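# Move the latched lever into notch 4

## Task

Put the lever into the notch labelled 4 on the small number plates so that its latch sits fully down in that notch; the red bar next to the handle frees the latch. It only counts if the lever stays there by itself once the robot lets go.

## Robot and tools

Robot: the upper body of a humanoid on a stand past the table's -x edge, facing roughly +x, with two arms. left_arm is the robot's own left arm, on the +y side, and carries a five-finger left hand. right_arm is on the -y side and carries a right hand. The body may be slightly turned or tilted.

Scene frame (used by the result lines): z = 0 on the table top with +z up, +x across the table away from the robot. The table's near edge is at x = 0.18 m. The pelvis is 0.01 to 0.14 m above the table. Each shoulder sits about 0.28 m above the pelvis and 0.06 m toward +x, 0.10 m to its own side in y. A hand point cannot get more than 0.62 m from its shoulder, and its printed position gets less accurate near full reach.

Hand point: a spot 0.05 m in front of the palm, where index pad and thumb tip meet in a pinch. Its own axes: +z along the straightened fingers (fingertips 0.06 to 0.07 m beyond it), +y out of the palm, +x across the palm away from the thumb on the right hand and toward the thumb on the left hand. A wrist bracket on the little-finger side juts 0.03 m past the point along +y and 0.11 m across the palm; it can strike things.

execute_actions(actions): a list of actions run in order. Each action is a table of up to 15 rows, one row per 1/30 s step; a shorter table repeats its last row until 15 steps are done. An empty list only returns the current state and images. Every row is a single list of 28 numbers, each in [-1, 1], covering both arms even if one is idle: left_arm dx, dy, dz, rx, ry, rz, then left_gripper little, ring, middle, index, thumb_bend, thumb_turn, force_limit, speed, then the same 14 for right_arm and right_gripper.

Arm numbers: dx..dz and rx..rz are an offset, not a pose. They are measured in that hand point's own axes, from its measured pose at the start of the action (for a call's first action, the last pose reported in this scene). Every row refers to that same start, not to the row before. 1.0 equals 0.6 m of travel or 180 degrees; rx, ry, rz form one rotation vector. Per step the command is clipped to 70 mm and 16 degrees from the measured pose, so large offsets need several actions; after an action the arm continues only to its last clipped pose. To hold an arm still, send the offset back to the wanted pose in a reply's first call, then zeros.

Hand numbers (absolute targets, not offsets): little, ring, middle, index run from -1 (curled into the palm) to +1 (straight). thumb_bend: -1 fully bent, +1 straight. thumb_turn: -1 in front of the palm facing the fingers, +1 beside the palm. A pinch is roughly index -0.22, thumb_bend -0.75, thumb_turn -0.57. force_limit maps -1..+1 to about 0..10 N at the fingertip (0..15 N for the two thumb motors) and stops only closing motion. speed maps -1..+1 from nearly zero to full (whole travel in 0.6 s); close at -0.9 or slower for a gentle grip. A motor only starts when its target changes by at least 0.01. There is no 'no change' value: to keep a hand as is, resend the eight numbers last used for it, or, if none yet, its hand_measured six plus hand_force_limit and hand_speed. With the thumb turned fully in front, the hand can wrap objects 0.035 to 0.08 m wide; turn the thumb before reaching the object.

move(target, speed, blocking): target is one 28-number row as above; its arm offsets are taken from the pose in the latest result that shows one, and each hand point travels in a straight line toward it, all arms finishing together in 0.5 to 10 s (cut off at 10 s). Hand numbers are sent at the start. speed is the top path speed in m/s, 0.002 to 0.5 (default 0.25); turning is capped at twice that in rad/s. Paths do not avoid obstacles or the other arm, and the hand can lag, drift or overshoot speed, especially with a nearly straight arm. Faster moves and targets set deeper past a contact hit and press harder. blocking=false returns after 0.5 s while motion continues; until a result shows the end, other moves and execute_actions are refused, so use wait or stop. The result adds a 'move:' line: ending (done, off_target, moving, held, fault) and limits (paced = pose clipped; held = a check blocked some steps, after which the arm can speed up sharply), plus each hand point's distance from its target.

wait(seconds): 0 to 10 s, arms keep their last command; returns early if a running move ends. stop(): brakes a running move (needs stopping room). zoom_image(camera, region): camera is cam_high (504x504), cam_left_wrist or cam_right_wrist (616x616); region [x0, y0, x1, y1] in pixels from the top-left, at most 504 by 504. show_instructions(): shows the reference pages. finished_scene(scene): ends the scene with the given number, irreversibly, and reports success.

Result lines: each arm's end_effector_position (m) and end_effector_quat_wxyz in the scene frame; 'Hand target' is where the controller now drives the hand point; 'pose unreachable' means the clearance check altered or blocked that arm's command. hand_measured, hand_stopped_by (moving, target, force, stalled, fault) and hand_load_n (positive when pushed open) list the six motors in send order; a lost grip shows as loads falling near 0. Joint torque readings are offset, scaled and noisy.

Avoid: arms striking or pressing each other with any part (a hard press ends the run); contact torque reaching a joint's limit (23.2 N m, wrist pitch and yaw 4.65 N m), which halts that arm for 10 s; long loaded holds, which heat motors (warning at 90 °C, arm drops at 120 °C); dropping, slipping, slamming or shoving things hard.

Each tool is called after "Emit:" by a JSON object that holds its "api" and its "payload".

Reference images:

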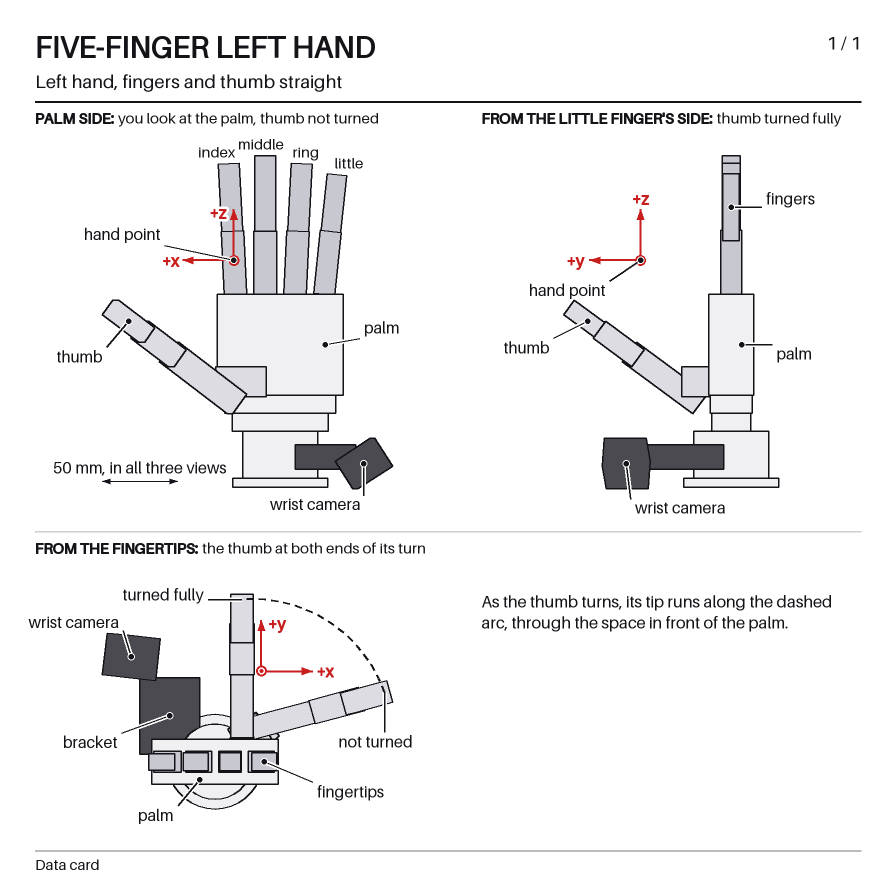

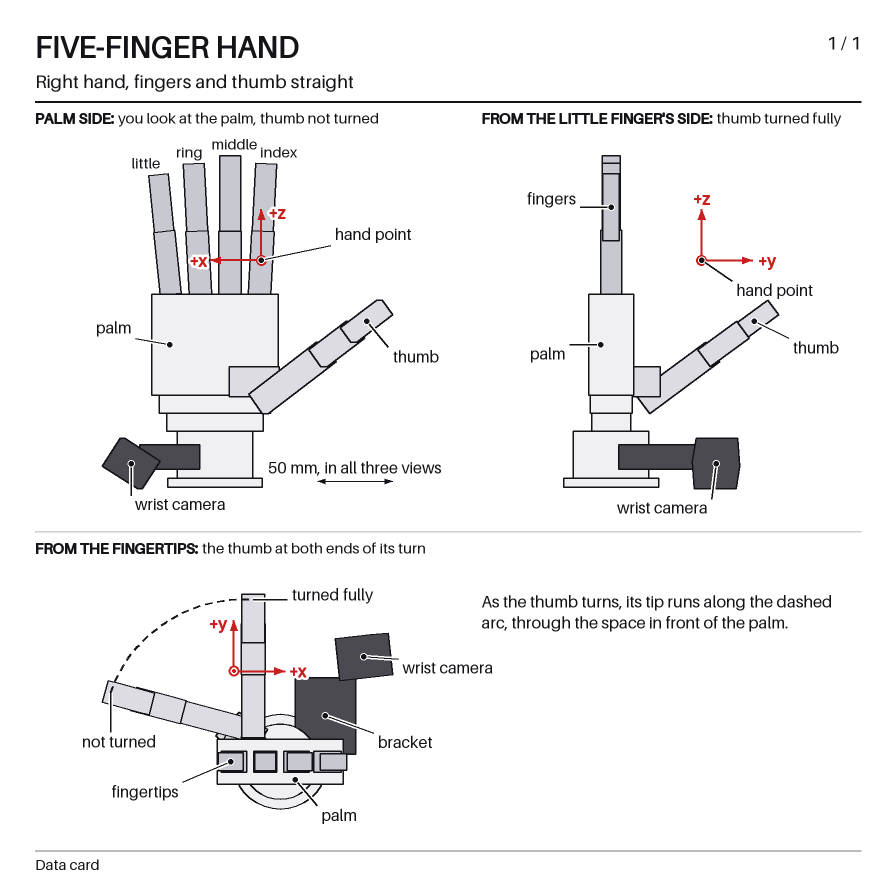

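## Session

Emit:
{"api": "execute_actions", "payload": {"actions": []}}

Scene clock: 0.00 s.
left_arm: end_effector_position=(+0.1152, +0.0596, +0.5265) hand_measured=(+1.000, +1.000, +1.000, +1.000, +1.000, +1.000) hand_load_n=(+0.0, +0.0, +0.0, +0.0, +0.0, +0.0) hand_stopped_by=(target, target, target, target, target, target) hand_force_limit=0.00 hand_speed=-0.80 end_effector_quat_wxyz=(+0.166, -0.042, -0.171, +0.970) | right_arm: end_effector_position=(+0.1229, -0.1674, +0.5414) hand_measured=(+1.000, +1.000, +1.000, +1.000, +1.000, +1.000) hand_load_n=(+0.0, +0.0, +0.0, +0.0, +0.0, +0.0) hand_stopped_by=(target, target, target, target, target, target) hand_force_limit=0.00 hand_speed=-0.80 end_effector_quat_wxyz=(+0.993, -0.097, +0.054, +0.042)
Joint positions: left_arm=[-0.154  0.414  0.069 -0.676 -0.367 -1.049 -0.236] | right_arm=[-0.075 -0.557 -0.227 -0.575  0.712 -1.022  0.274]
Joint velocities: left_arm=[ 0.003  0.012  0.    -0.002  0.006  0.     0.   ] | right_arm=[ 0.009  0.002  0.009 -0.003 -0.008  0.     0.   ]
Joint torques (N m, as the arm reports them, + toward a larger angle): no reading
Hand target (left_arm): +0.115, +0.060, +0.526; +0.166, -0.042, -0.171, +0.970
Hand target (right_arm): +0.123, -0.167, +0.541; +0.993, -0.097, +0.054, +0.042

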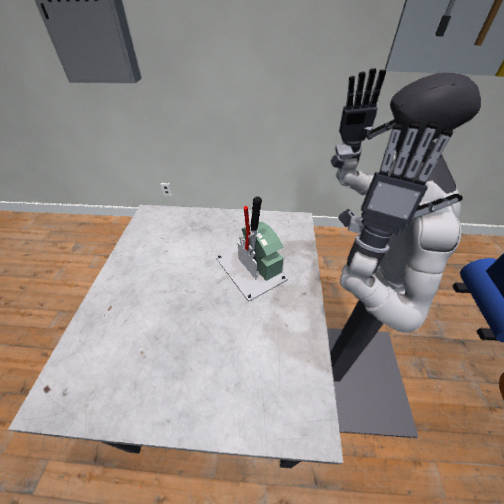

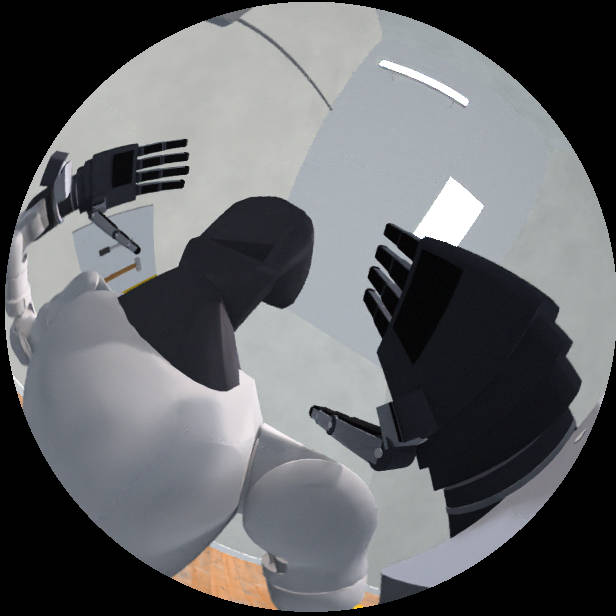

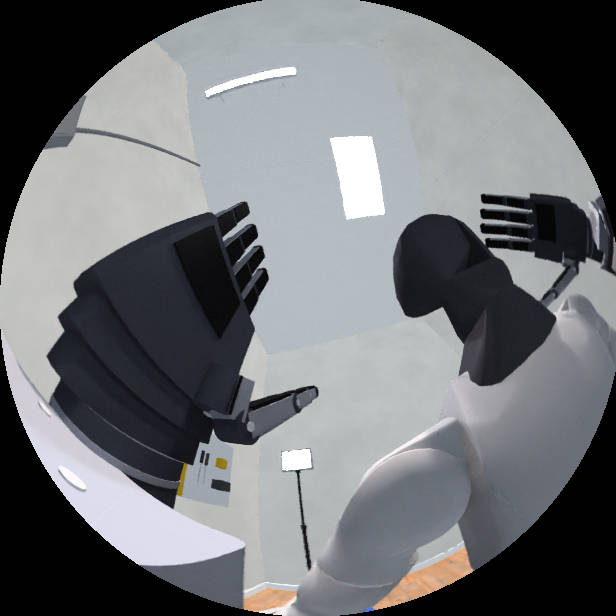

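Emit:
{"api": "zoom_image", "payload": {"camera": "cam_high", "region": [190,185,320,315]}}

Emit:
{"api": "move", "payload": {"target": [0,0,0,0,0,0,1,1,1,1,1,1,0,-0.8,0.33,-0.2,-0.350,0.06,0.47,0.03,1,1,1,1,1,-1,0,0]}}

Region (190, 185, 320, 315) of cam_high's 504x504 image, scaled by 3.877, with more detail than that image has.

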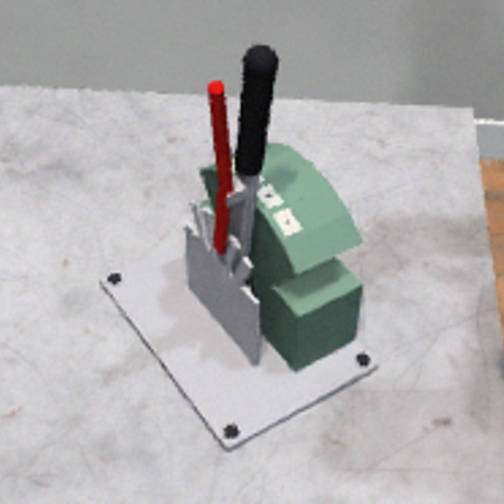

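Scene clock: 6.10 s.
left_arm: end_effector_position=(+0.1152, +0.0596, +0.5265) hand_measured=(+1.000, +1.000, +1.000, +1.000, +1.000, +1.000) hand_load_n=(+0.0, +0.0, +0.0, +0.0, +0.0, +0.0) hand_stopped_by=(target, target, target, target, target, target) hand_force_limit=0.00 hand_speed=-0.80 end_effector_quat_wxyz=(+0.166, -0.042, -0.171, +0.970) | right_arm: end_effector_position=(+0.3079, -0.3023, +0.3273) hand_measured=(+1.000, +1.000, +1.000, +1.000, +1.000, -1.000) hand_load_n=(+0.0, +0.0, +0.0, +0.0, +0.0, +0.0) hand_stopped_by=(target, target, target, target, target, target) hand_force_limit=0.00 hand_speed=0.00 end_effector_quat_wxyz=(+0.692, -0.016, +0.721, +0.027)
Joint positions: left_arm=[-0.154  0.414  0.069 -0.676 -0.367 -1.049 -0.236] | right_arm=[ 0.395 -1.149 -0.205 -0.044  1.212 -0.372  0.345]
Joint velocities: left_arm=[0.014 0.02  0.011 0.    0.002 0.    0.   ] | right_arm=[0.002 0.012 0.005 0.005 0.008 0.012 0.   ]
Joint torques (N m, as the arm reports them, + toward a larger angle): left_arm=[-1.99  0.42  0.94 -0.7  -1.09  0.05  0.13] | right_arm=[-1.3  -5.39 -3.8  -1.27  0.06 -0.52 -0.11]
Hand target (left_arm): +0.115, +0.060, +0.526; +0.166, -0.042, -0.171, +0.970
Hand target (right_arm): +0.308, -0.303, +0.327; +0.692, -0.014, +0.721, +0.027
Off the commanded pose (left_arm): 0.000 m, 0 deg.
Off the commanded pose (right_arm): 0.013 m, 3 deg.
move: off_target (right_arm)

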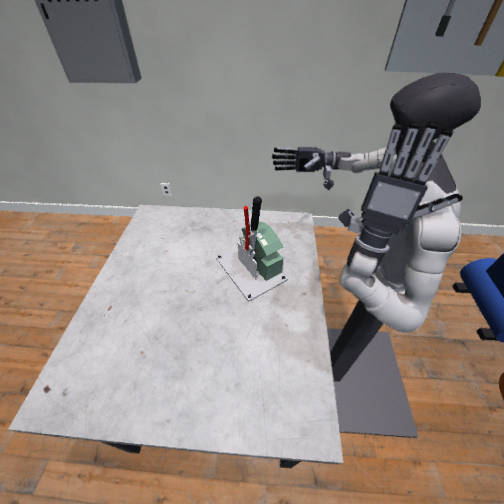

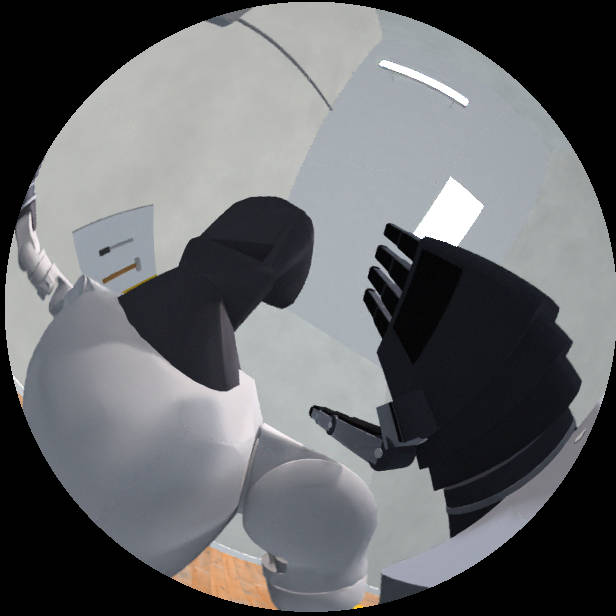

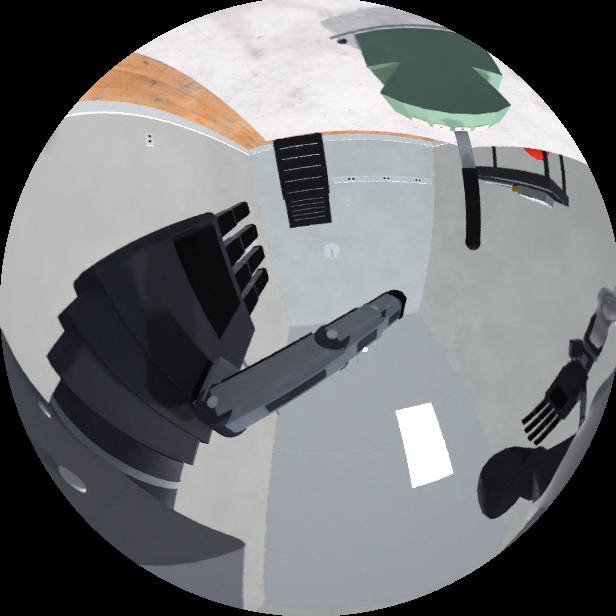

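Emit:
{"api": "move", "payload": {"target": [0,0,0,0,0,0,1,1,1,1,1,1,0,-0.8,-0.17,0.2,0.12,-0.1,0.1,-0.4,1,1,1,1,1,1,0,0]}}

Scene clock: 12.47 s.
left_arm: end_effector_position=(+0.1152, +0.0596, +0.5265) hand_measured=(+1.000, +1.000, +1.000, +1.000, +1.000, +1.000) hand_load_n=(+0.0, +0.0, +0.0, +0.0, +0.0, +0.0) hand_stopped_by=(target, target, target, target, target, target) hand_force_limit=0.00 hand_speed=-0.80 end_effector_quat_wxyz=(+0.166, -0.042, -0.171, +0.970) | right_arm: end_effector_position=(+0.3804, -0.1931, +0.4321) hand_measured=(+1.000, +1.000, +1.000, +1.000, +1.000, +1.000) hand_load_n=(+0.0, +0.0, +0.0, +0.0, +0.0, +0.0) hand_stopped_by=(target, target, target, target, target, target) hand_force_limit=0.00 hand_speed=0.00 end_effector_quat_wxyz=(-0.448, +0.528, -0.657, +0.299)
Joint positions: left_arm=[-0.154  0.414  0.069 -0.676 -0.367 -1.049 -0.236] | right_arm=[-1.461 -1.48   0.522 -0.353  0.18   0.843  0.944]
Joint velocities: left_arm=[ 0.     0.006 -0.012  0.011 -0.003  0.     0.   ] | right_arm=[-0.009  0.003  0.029 -0.002  0.008  0.     0.   ]
Joint torques (N m, as the arm reports them, + toward a larger angle): left_arm=[-1.99  0.41  0.93 -0.73 -1.16  0.09  0.13] | right_arm=[-4.03 -2.23 -2.95  0.56 -1.34  0.21 -0.7 ]
Hand target (left_arm): +0.115, +0.060, +0.526; +0.166, -0.042, -0.171, +0.970
Hand target (right_arm): +0.381, -0.194, +0.432; +0.447, -0.527, +0.658, -0.299
Off the commanded pose (left_arm): 0.000 m, 0 deg.
Off the commanded pose (right_arm): 0.015 m, 3 deg.
move: off_target (right_arm)

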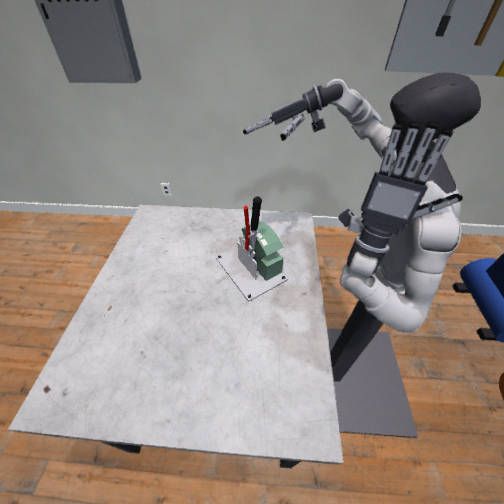

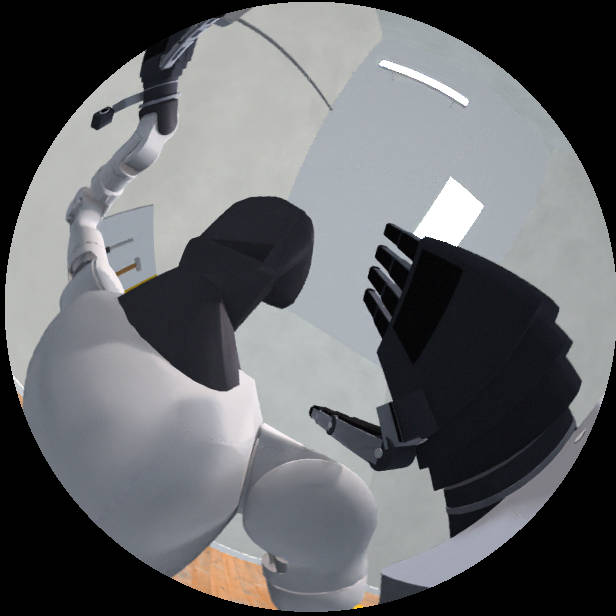

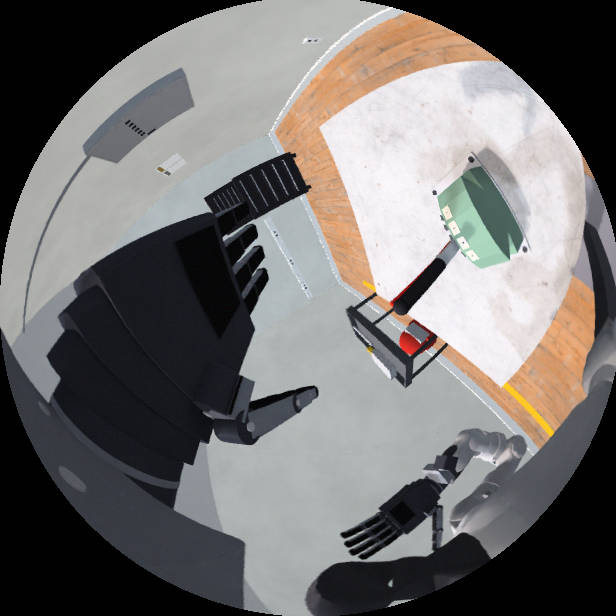

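Emit:
{"api": "zoom_image", "payload": {"camera": "cam_right_wrist", "region": [410,170,530,290]}}

Region (410, 170, 530, 290) of cam_right_wrist's 616x616 image, scaled by 4.200, with more detail than that image has.

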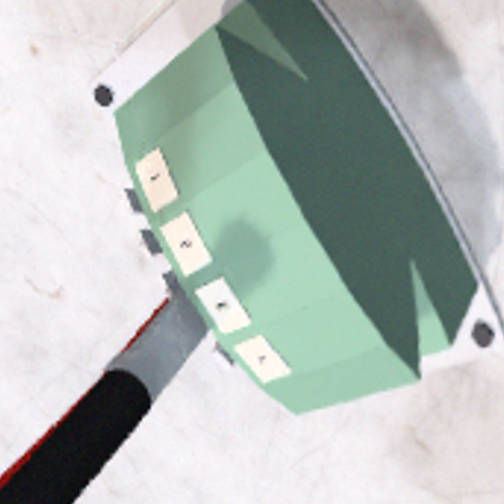

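Emit:
{"api": "move", "payload": {"target": [0,0,0,0,0,0,1,1,1,1,1,1,0,-0.8,0.09,0.14,0.21,-0.055,-0.216,0.352,1,1,1,1,1,-1,0,0], "speed": 0.15}}

Scene clock: 28.87 s.
left_arm: end_effector_position=(+0.1152, +0.0596, +0.5265) hand_measured=(+1.000, +1.000, +1.000, +1.000, +1.000, +1.000) hand_load_n=(+0.0, +0.0, +0.0, +0.0, +0.0, +0.0) hand_stopped_by=(target, target, target, target, target, target) hand_force_limit=0.00 hand_speed=-0.80 end_effector_quat_wxyz=(+0.166, -0.042, -0.171, +0.970) | right_arm: end_effector_position=(+0.4542, -0.1983, +0.2915) hand_measured=(+1.000, +1.000, +1.000, +1.000, +1.000, -1.000) hand_load_n=(+0.0, +0.0, +0.0, +0.0, +0.0, +0.0) hand_stopped_by=(target, target, target, target, target, target) hand_force_limit=0.00 hand_speed=0.00 end_effector_quat_wxyz=(+0.651, -0.180, +0.715, +0.181)
Joint positions: left_arm=[-0.154  0.414  0.069 -0.676 -0.367 -1.049 -0.236] | right_arm=[-1.099 -0.63   0.124  1.412  0.566 -0.35   1.045]
Joint velocities: left_arm=[ 0.002  0.003 -0.003 -0.002 -0.002  0.     0.   ] | right_arm=[ 0.006  0.    -0.015 -0.015 -0.005  0.007  0.   ]
Joint torques (N m, as the arm reports them, + toward a larger angle): left_arm=[-1.96  0.44  0.98 -0.75 -1.05  0.08  0.14] | right_arm=[-5.27 -3.97 -1.14 -3.22 -0.22 -0.25 -0.13]
Hand target (left_arm): +0.115, +0.060, +0.526; +0.166, -0.042, -0.171, +0.970
Hand target (right_arm): +0.454, -0.199, +0.291; +0.651, -0.179, +0.716, +0.181
Off the commanded pose (left_arm): 0.000 m, 0 deg.
Off the commanded pose (right_arm): 0.014 m, 7 deg.
move: off_target (right_arm)

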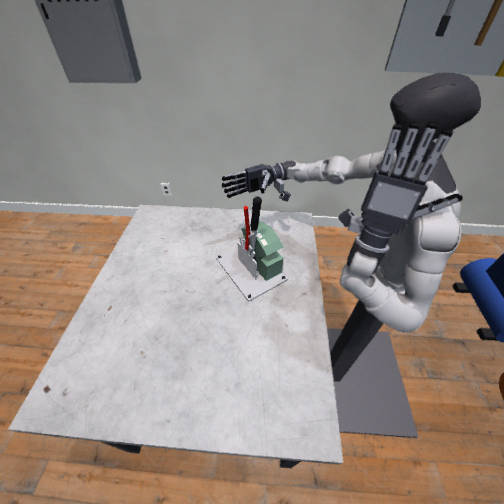

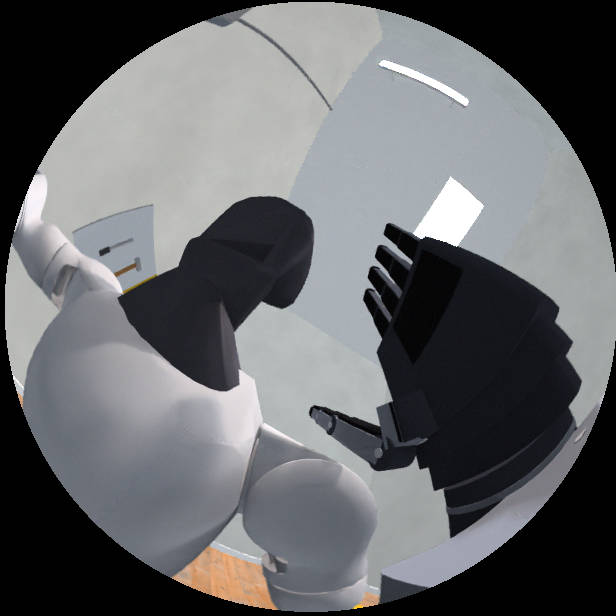

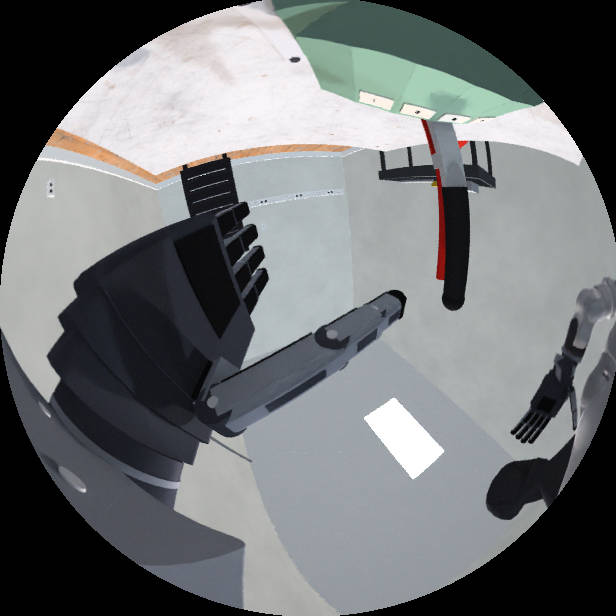

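Emit:
{"api": "move", "payload": {"target": [0,0,0,0,0,0,1,1,1,1,1,1,0,-0.8,0.04,0.08,0.03,-0.05,0,0,1,1,1,1,1,-1,0,0], "speed": 0.06}}

Scene clock: 34.77 s.
left_arm: end_effector_position=(+0.1152, +0.0596, +0.5265) hand_measured=(+1.000, +1.000, +1.000, +1.000, +1.000, +1.000) hand_load_n=(+0.0, +0.0, +0.0, +0.0, +0.0, +0.0) hand_stopped_by=(target, target, target, target, target, target) hand_force_limit=0.00 hand_speed=-0.80 end_effector_quat_wxyz=(+0.166, -0.042, -0.171, +0.970) | right_arm: end_effector_position=(+0.4460, -0.1484, +0.2701) hand_measured=(+1.000, +1.000, +1.000, +1.000, +1.000, -1.000) hand_load_n=(+0.0, +0.0, +0.0, +0.0, +0.0, +0.0) hand_stopped_by=(target, target, target, target, target, target) hand_force_limit=0.00 hand_speed=0.00 end_effector_quat_wxyz=(+0.633, -0.218, +0.708, +0.222)
Joint positions: left_arm=[-0.154  0.414  0.069 -0.676 -0.367 -1.049 -0.236] | right_arm=[-1.083 -0.521  0.143  1.405  0.52  -0.393  1.052]
Joint velocities: left_arm=[-0.009 -0.005 -0.005  0.003 -0.003  0.     0.   ] | right_arm=[ 0.     0.009  0.012 -0.003 -0.009 -0.001  0.   ]
Joint torques (N m, as the arm reports them, + toward a larger angle): left_arm=[-2.    0.39  0.77 -0.8  -1.14  0.09  0.13] | right_arm=[-5.34 -3.49 -0.49 -2.48 -0.19 -0.47  0.04]
Hand target (left_arm): +0.115, +0.060, +0.526; +0.166, -0.042, -0.171, +0.970
Hand target (right_arm): +0.445, -0.148, +0.269; +0.632, -0.221, +0.709, +0.222
Off the commanded pose (left_arm): 0.000 m, 0 deg.
Off the commanded pose (right_arm): 0.004 m, 2 deg.
move: off_target (right_arm)

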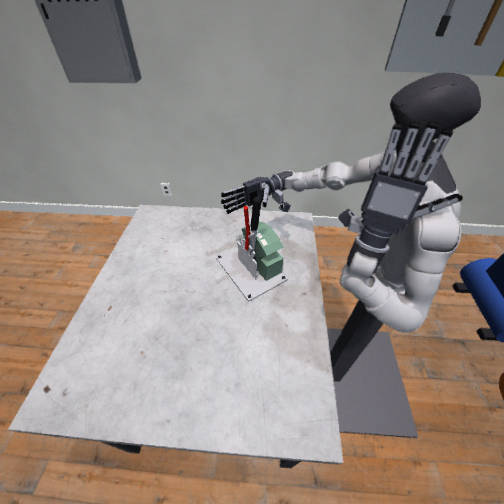

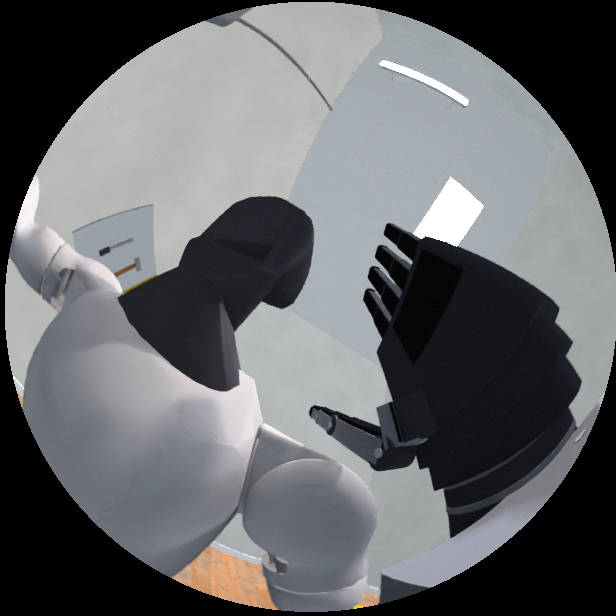

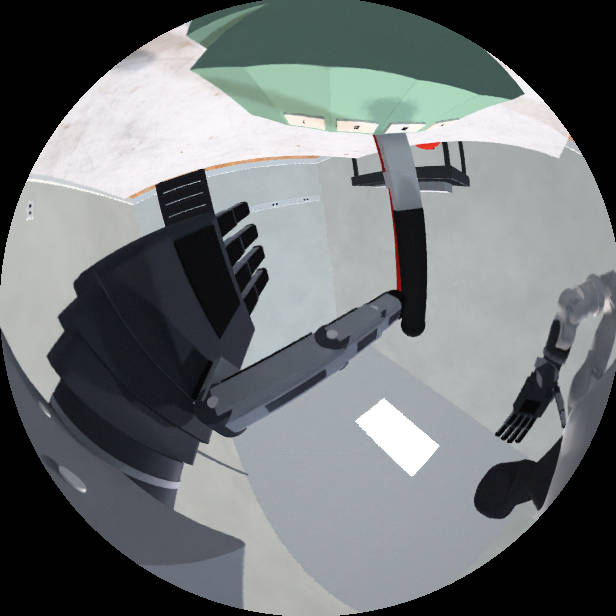

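Emit:
{"api": "move", "payload": {"target": [0,0,0,0,0,0,1,1,1,1,1,1,0,-0.8,0,0.12,0.03,-0.05,0,0.03,1,1,1,1,1,-1,0,0], "speed": 0.05}}

Emit:
{"api": "zoom_image", "payload": {"camera": "cam_high", "region": [190,160,320,290]}}

Scene clock: 39.50 s.
left_arm: end_effector_position=(+0.1152, +0.0596, +0.5265) hand_measured=(+1.000, +1.000, +1.000, +1.000, +1.000, +1.000) hand_load_n=(+0.0, +0.0, +0.0, +0.0, +0.0, +0.0) hand_stopped_by=(target, target, target, target, target, target) hand_force_limit=0.00 hand_speed=-0.80 end_effector_quat_wxyz=(+0.166, -0.042, -0.171, +0.970) | right_arm: end_effector_position=(+0.4196, -0.0803, +0.2732) hand_measured=(+1.000, +1.000, +1.000, +1.000, +1.000, -1.000) hand_load_n=(+0.0, +0.0, +0.0, +0.0, +0.0, +0.0) hand_stopped_by=(target, target, target, target, target, target) hand_force_limit=0.00 hand_speed=0.00 end_effector_quat_wxyz=(+0.608, -0.235, +0.697, +0.300)
Joint positions: left_arm=[-0.154  0.414  0.069 -0.676 -0.367 -1.049 -0.236] | right_arm=[-0.813 -0.469  0.176  0.729  0.539 -0.025  0.883]
Joint velocities: left_arm=[ 0.008  0.006  0.     0.    -0.005  0.     0.   ] | right_arm=[ 0.011 -0.008 -0.017  0.005  0.     0.003 -0.001]
Joint torques (N m, as the arm reports them, + toward a larger angle): left_arm=[-1.99  0.53  0.97 -0.8  -1.03  0.09  0.14] | right_arm=[-4.44 -2.55 -1.51 -3.44  0.02 -0.37 -0.11]
Hand target (left_arm): +0.115, +0.060, +0.526; +0.166, -0.042, -0.171, +0.970
Hand target (right_arm): +0.420, -0.080, +0.273; +0.607, -0.234, +0.697, +0.301
Off the commanded pose (left_arm): 0.000 m, 0 deg.
Off the commanded pose (right_arm): 0.003 m, 1 deg.
move: done

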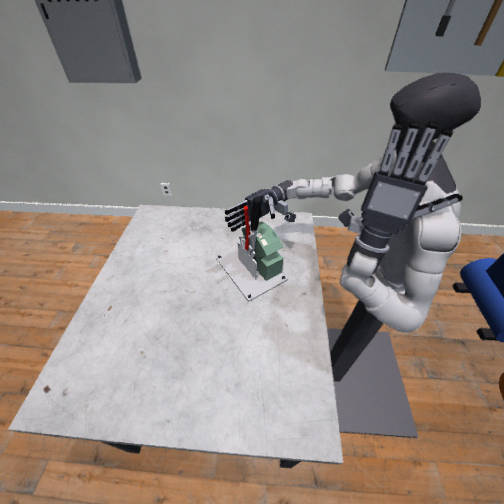

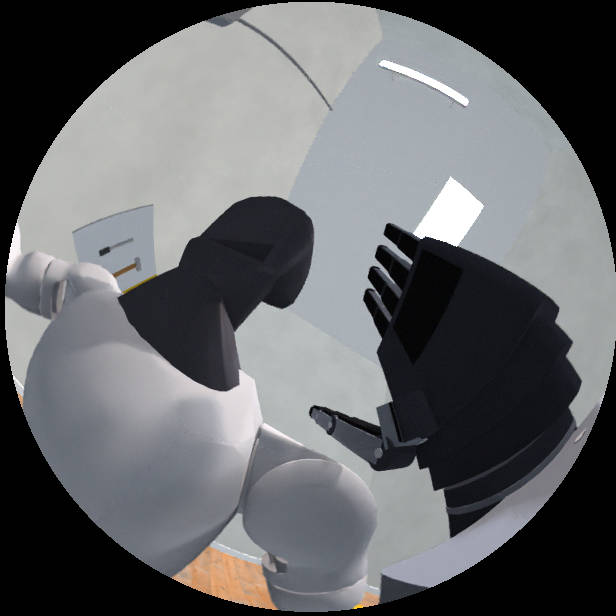

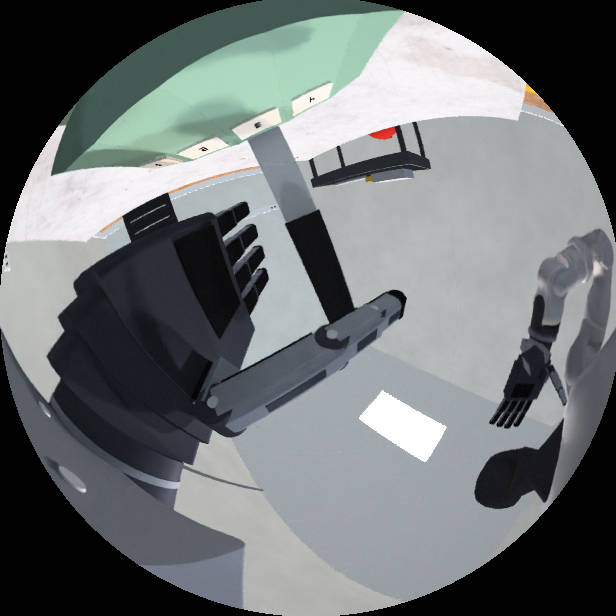

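Region (190, 160, 320, 290) of cam_high's 504x504 image, scaled by 3.877, with more detail than that image has.

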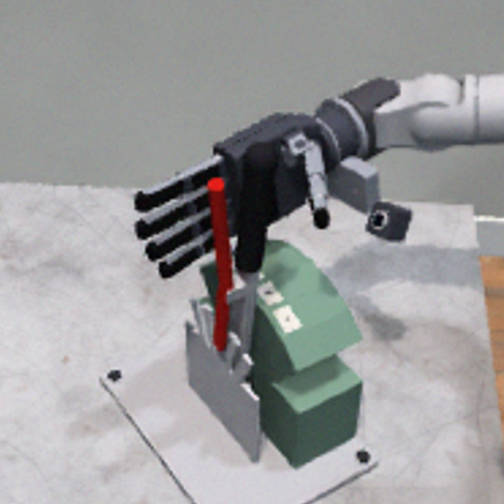

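Emit:
{"api": "move", "payload": {"target": [0,0,0,0,0,0,1,1,1,1,1,1,0,-0.8,-0.02,0.035,0.065,0,-0.02,-0.07,1,1,1,1,1,-1,0,0], "speed": 0.05}}

Emit:
{"api": "zoom_image", "payload": {"camera": "cam_high", "region": [190,160,320,290]}}

Scene clock: 45.70 s.
left_arm: end_effector_position=(+0.1152, +0.0596, +0.5265) hand_measured=(+1.000, +1.000, +1.000, +1.000, +1.000, +1.000) hand_load_n=(+0.0, +0.0, +0.0, +0.0, +0.0, +0.0) hand_stopped_by=(target, target, target, target, target, target) hand_force_limit=0.00 hand_speed=-0.80 end_effector_quat_wxyz=(+0.166, -0.042, -0.171, +0.970) | right_arm: end_effector_position=(+0.4355, -0.0402, +0.2862) hand_measured=(+1.000, +1.000, +1.000, +1.000, +1.000, -1.000) hand_load_n=(+0.0, +0.0, +0.0, +0.0, +0.0, +0.0) hand_stopped_by=(target, target, target, target, target, target) hand_force_limit=0.00 hand_speed=0.00 end_effector_quat_wxyz=(+0.659, -0.300, +0.647, +0.239)
Joint positions: left_arm=[-0.154  0.414  0.069 -0.676 -0.367 -1.049 -0.236] | right_arm=[-0.933 -0.372  0.248  0.849  0.415 -0.256  0.779]
Joint velocities: left_arm=[-0.005  0.002  0.002  0.    -0.005  0.     0.   ] | right_arm=[ 0.     0.     0.     0.012  0.003 -0.002  0.   ]
Joint torques (N m, as the arm reports them, + toward a larger angle): left_arm=[-2.07  0.37  0.95 -0.77 -1.08  0.06  0.14] | right_arm=[-5.23 -1.72 -0.59 -2.57 -0.22 -0.71 -0.24]
Hand target (left_arm): +0.115, +0.060, +0.526; +0.166, -0.042, -0.171, +0.970
Hand target (right_arm): +0.436, -0.039, +0.285; +0.659, -0.302, +0.647, +0.237
Off the commanded pose (left_arm): 0.000 m, 0 deg.
Off the commanded pose (right_arm): 0.003 m, 0 deg.
move: done

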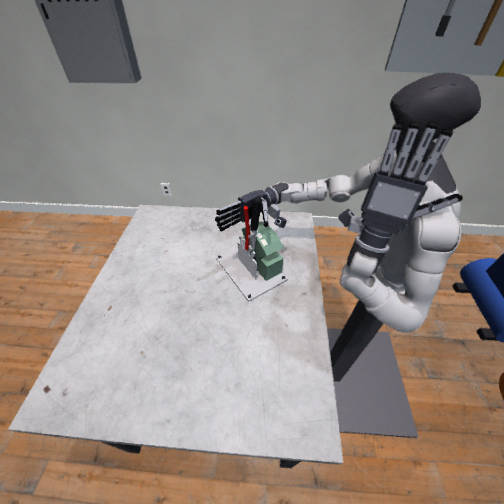

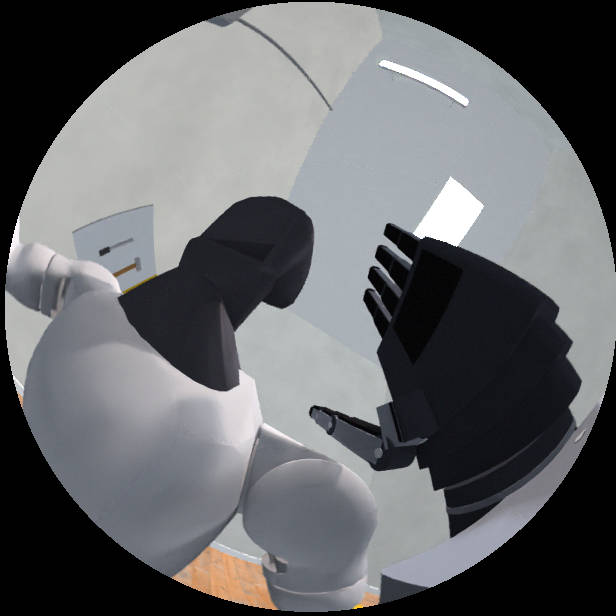

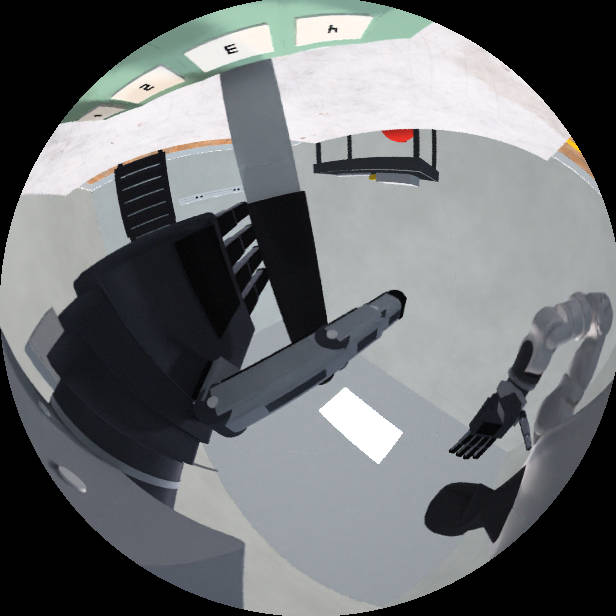

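Region (190, 160, 320, 290) of cam_high's 504x504 image, scaled by 3.877, with more detail than that image has.

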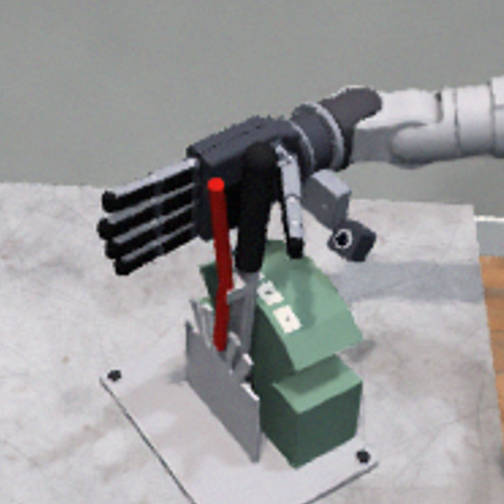

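Emit:
{"api": "move", "payload": {"target": [0,0,0,0,0,0,1,1,1,1,1,1,0,-0.8,0,0.02,0.015,0,0,0,-1,-1,-1,-1,-0.3,-1,0.8,-0.6], "speed": 0.03}}

Emit:
{"api": "zoom_image", "payload": {"camera": "cam_high", "region": [190,160,320,290]}}

Scene clock: 54.77 s.
left_arm: end_effector_position=(+0.1152, +0.0596, +0.5265) hand_measured=(+1.000, +1.000, +1.000, +1.000, +1.000, +1.000) hand_load_n=(+0.0, +0.0, +0.0, +0.0, +0.0, +0.0) hand_stopped_by=(target, target, target, target, target, target) hand_force_limit=0.00 hand_speed=-0.80 end_effector_quat_wxyz=(+0.166, -0.042, -0.171, +0.970) | right_arm: end_effector_position=(+0.4295, -0.0120, +0.2862) hand_measured=(-1.000, -1.000, -0.592, -1.000, -0.030, -1.000) hand_load_n=(+0.0, +0.0, +10.0, +2.5, +13.0, +1.5) hand_stopped_by=(target, target, force, target, force, target) hand_force_limit=0.80 hand_speed=-0.60 end_effector_quat_wxyz=(+0.656, -0.308, +0.642, +0.250)
Joint positions: left_arm=[-0.154  0.414  0.069 -0.676 -0.367 -1.049 -0.236] | right_arm=[-0.917 -0.326  0.294  0.773  0.4   -0.218  0.718]
Joint velocities: left_arm=[-0.009 -0.005 -0.008 -0.005 -0.008  0.     0.   ] | right_arm=[-0.009  0.     0.     0.003  0.     0.     0.   ]
Joint torques (N m, as the arm reports them, + toward a larger angle): left_arm=[-2.01  0.37  1.03 -0.84 -1.19  0.08  0.12] | right_arm=[-4.58 -4.41 -2.98 -3.04  0.2  -0.66 -0.22]
Hand target (left_arm): +0.115, +0.060, +0.526; +0.166, -0.042, -0.171, +0.970
Hand target (right_arm): +0.434, -0.025, +0.286; +0.660, -0.300, +0.646, +0.238
Off the commanded pose (left_arm): 0.000 m, 0 deg.
Off the commanded pose (right_arm): 0.014 m, 2 deg.
move: off_target (right_arm)

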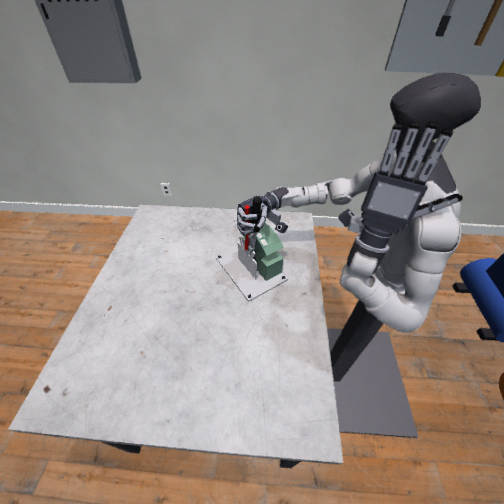

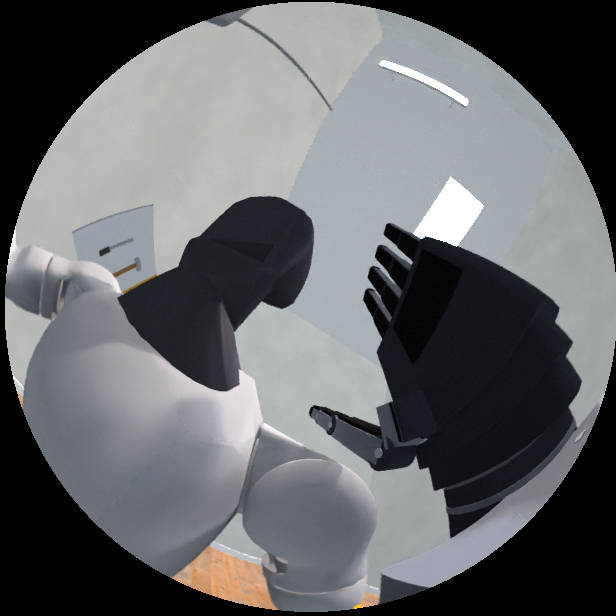

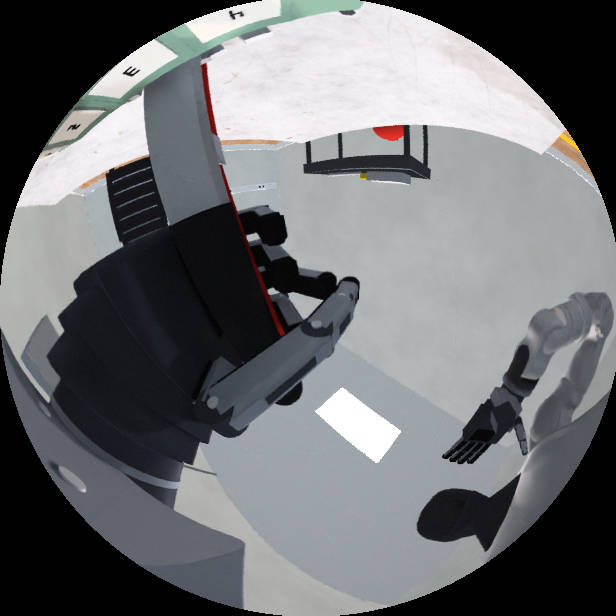

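Region (190, 160, 320, 290) of cam_high's 504x504 image, scaled by 3.877, with more detail than that image has.

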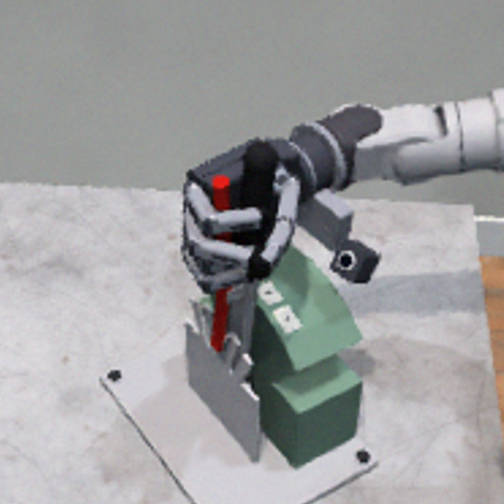

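Emit:
{"api": "move", "payload": {"target": [0,0,0,0,0,0,1,1,1,1,1,1,0,-0.8,0,0,-0.06,0,0,0,-0.6,-0.6,-0.6,-0.6,0.3,-1,0.8,-0.2], "speed": 0.02}}

Emit:
{"api": "zoom_image", "payload": {"camera": "cam_high", "region": [190,160,320,290]}}

Scene clock: 59.13 s.
left_arm: end_effector_position=(+0.1152, +0.0596, +0.5265) hand_measured=(+1.000, +1.000, +1.000, +1.000, +1.000, +1.000) hand_load_n=(+0.0, +0.0, +0.0, +0.0, +0.0, +0.0) hand_stopped_by=(target, target, target, target, target, target) hand_force_limit=0.00 hand_speed=-0.80 end_effector_quat_wxyz=(+0.166, -0.042, -0.171, +0.970) | right_arm: end_effector_position=(+0.4152, -0.0234, +0.2893) hand_measured=(-0.600, -0.600, -0.594, -0.600, +0.300, -1.000) hand_load_n=(+4.5, +2.5, +0.0, +1.0, +0.0, +0.0) hand_stopped_by=(target, target, force, target, target, target) hand_force_limit=0.80 hand_speed=-0.20 end_effector_quat_wxyz=(+0.658, -0.302, +0.645, +0.244)
Joint positions: left_arm=[-0.154  0.414  0.069 -0.676 -0.367 -1.049 -0.236] | right_arm=[-0.793 -0.385  0.265  0.535  0.404 -0.11   0.685]
Joint velocities: left_arm=[ 0.    -0.011  0.018  0.     0.005  0.     0.   ] | right_arm=[-0.017  0.003  0.005  0.006  0.008  0.004 -0.003]
Joint torques (N m, as the arm reports them, + toward a larger angle): left_arm=[-1.93  0.41  1.01 -0.84 -1.09  0.06  0.15] | right_arm=[-2.43 -6.2  -3.39 -4.69  0.72 -1.26  2.46]
Hand target (left_arm): +0.115, +0.060, +0.526; +0.166, -0.042, -0.171, +0.970
Hand target (right_arm): +0.405, -0.037, +0.286; +0.656, -0.308, +0.642, +0.249
Off the commanded pose (left_arm): 0.000 m, 0 deg.
Off the commanded pose (right_arm): 0.018 m, 1 deg.
move: off_target (right_arm)

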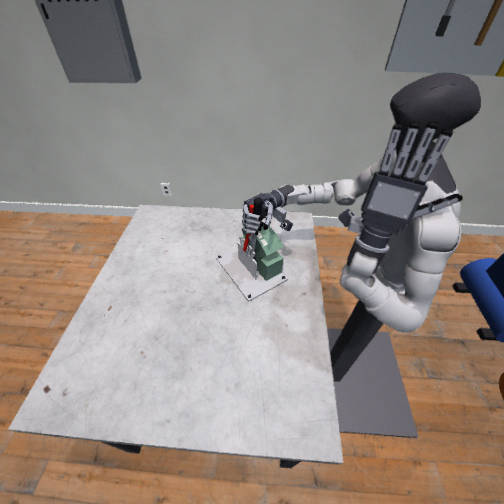

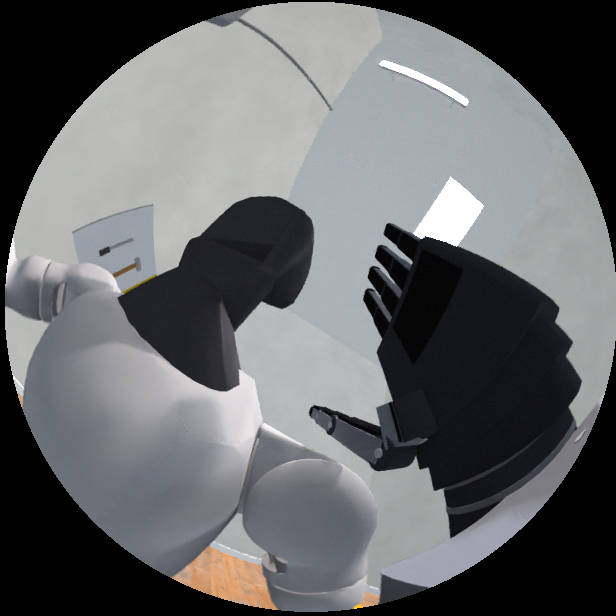

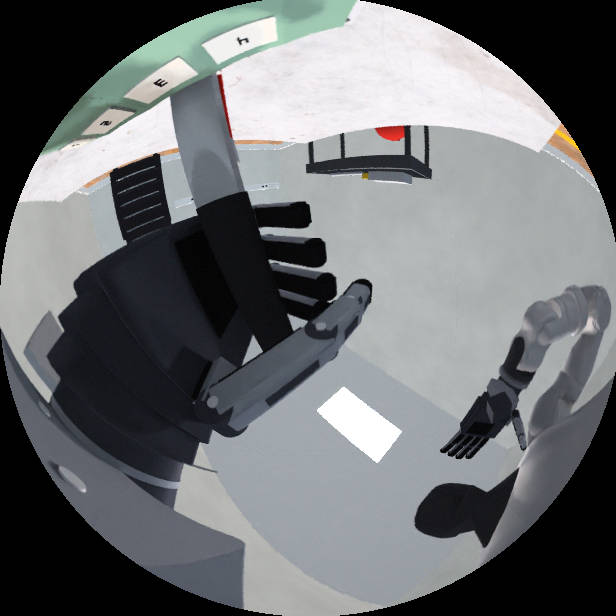

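Region (190, 160, 320, 290) of cam_high's 504x504 image, scaled by 3.877, with more detail than that image has.

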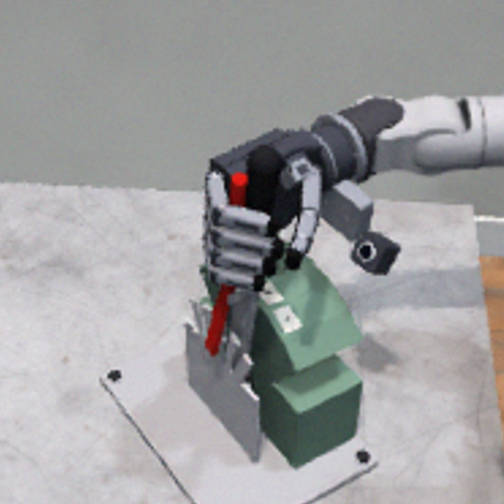

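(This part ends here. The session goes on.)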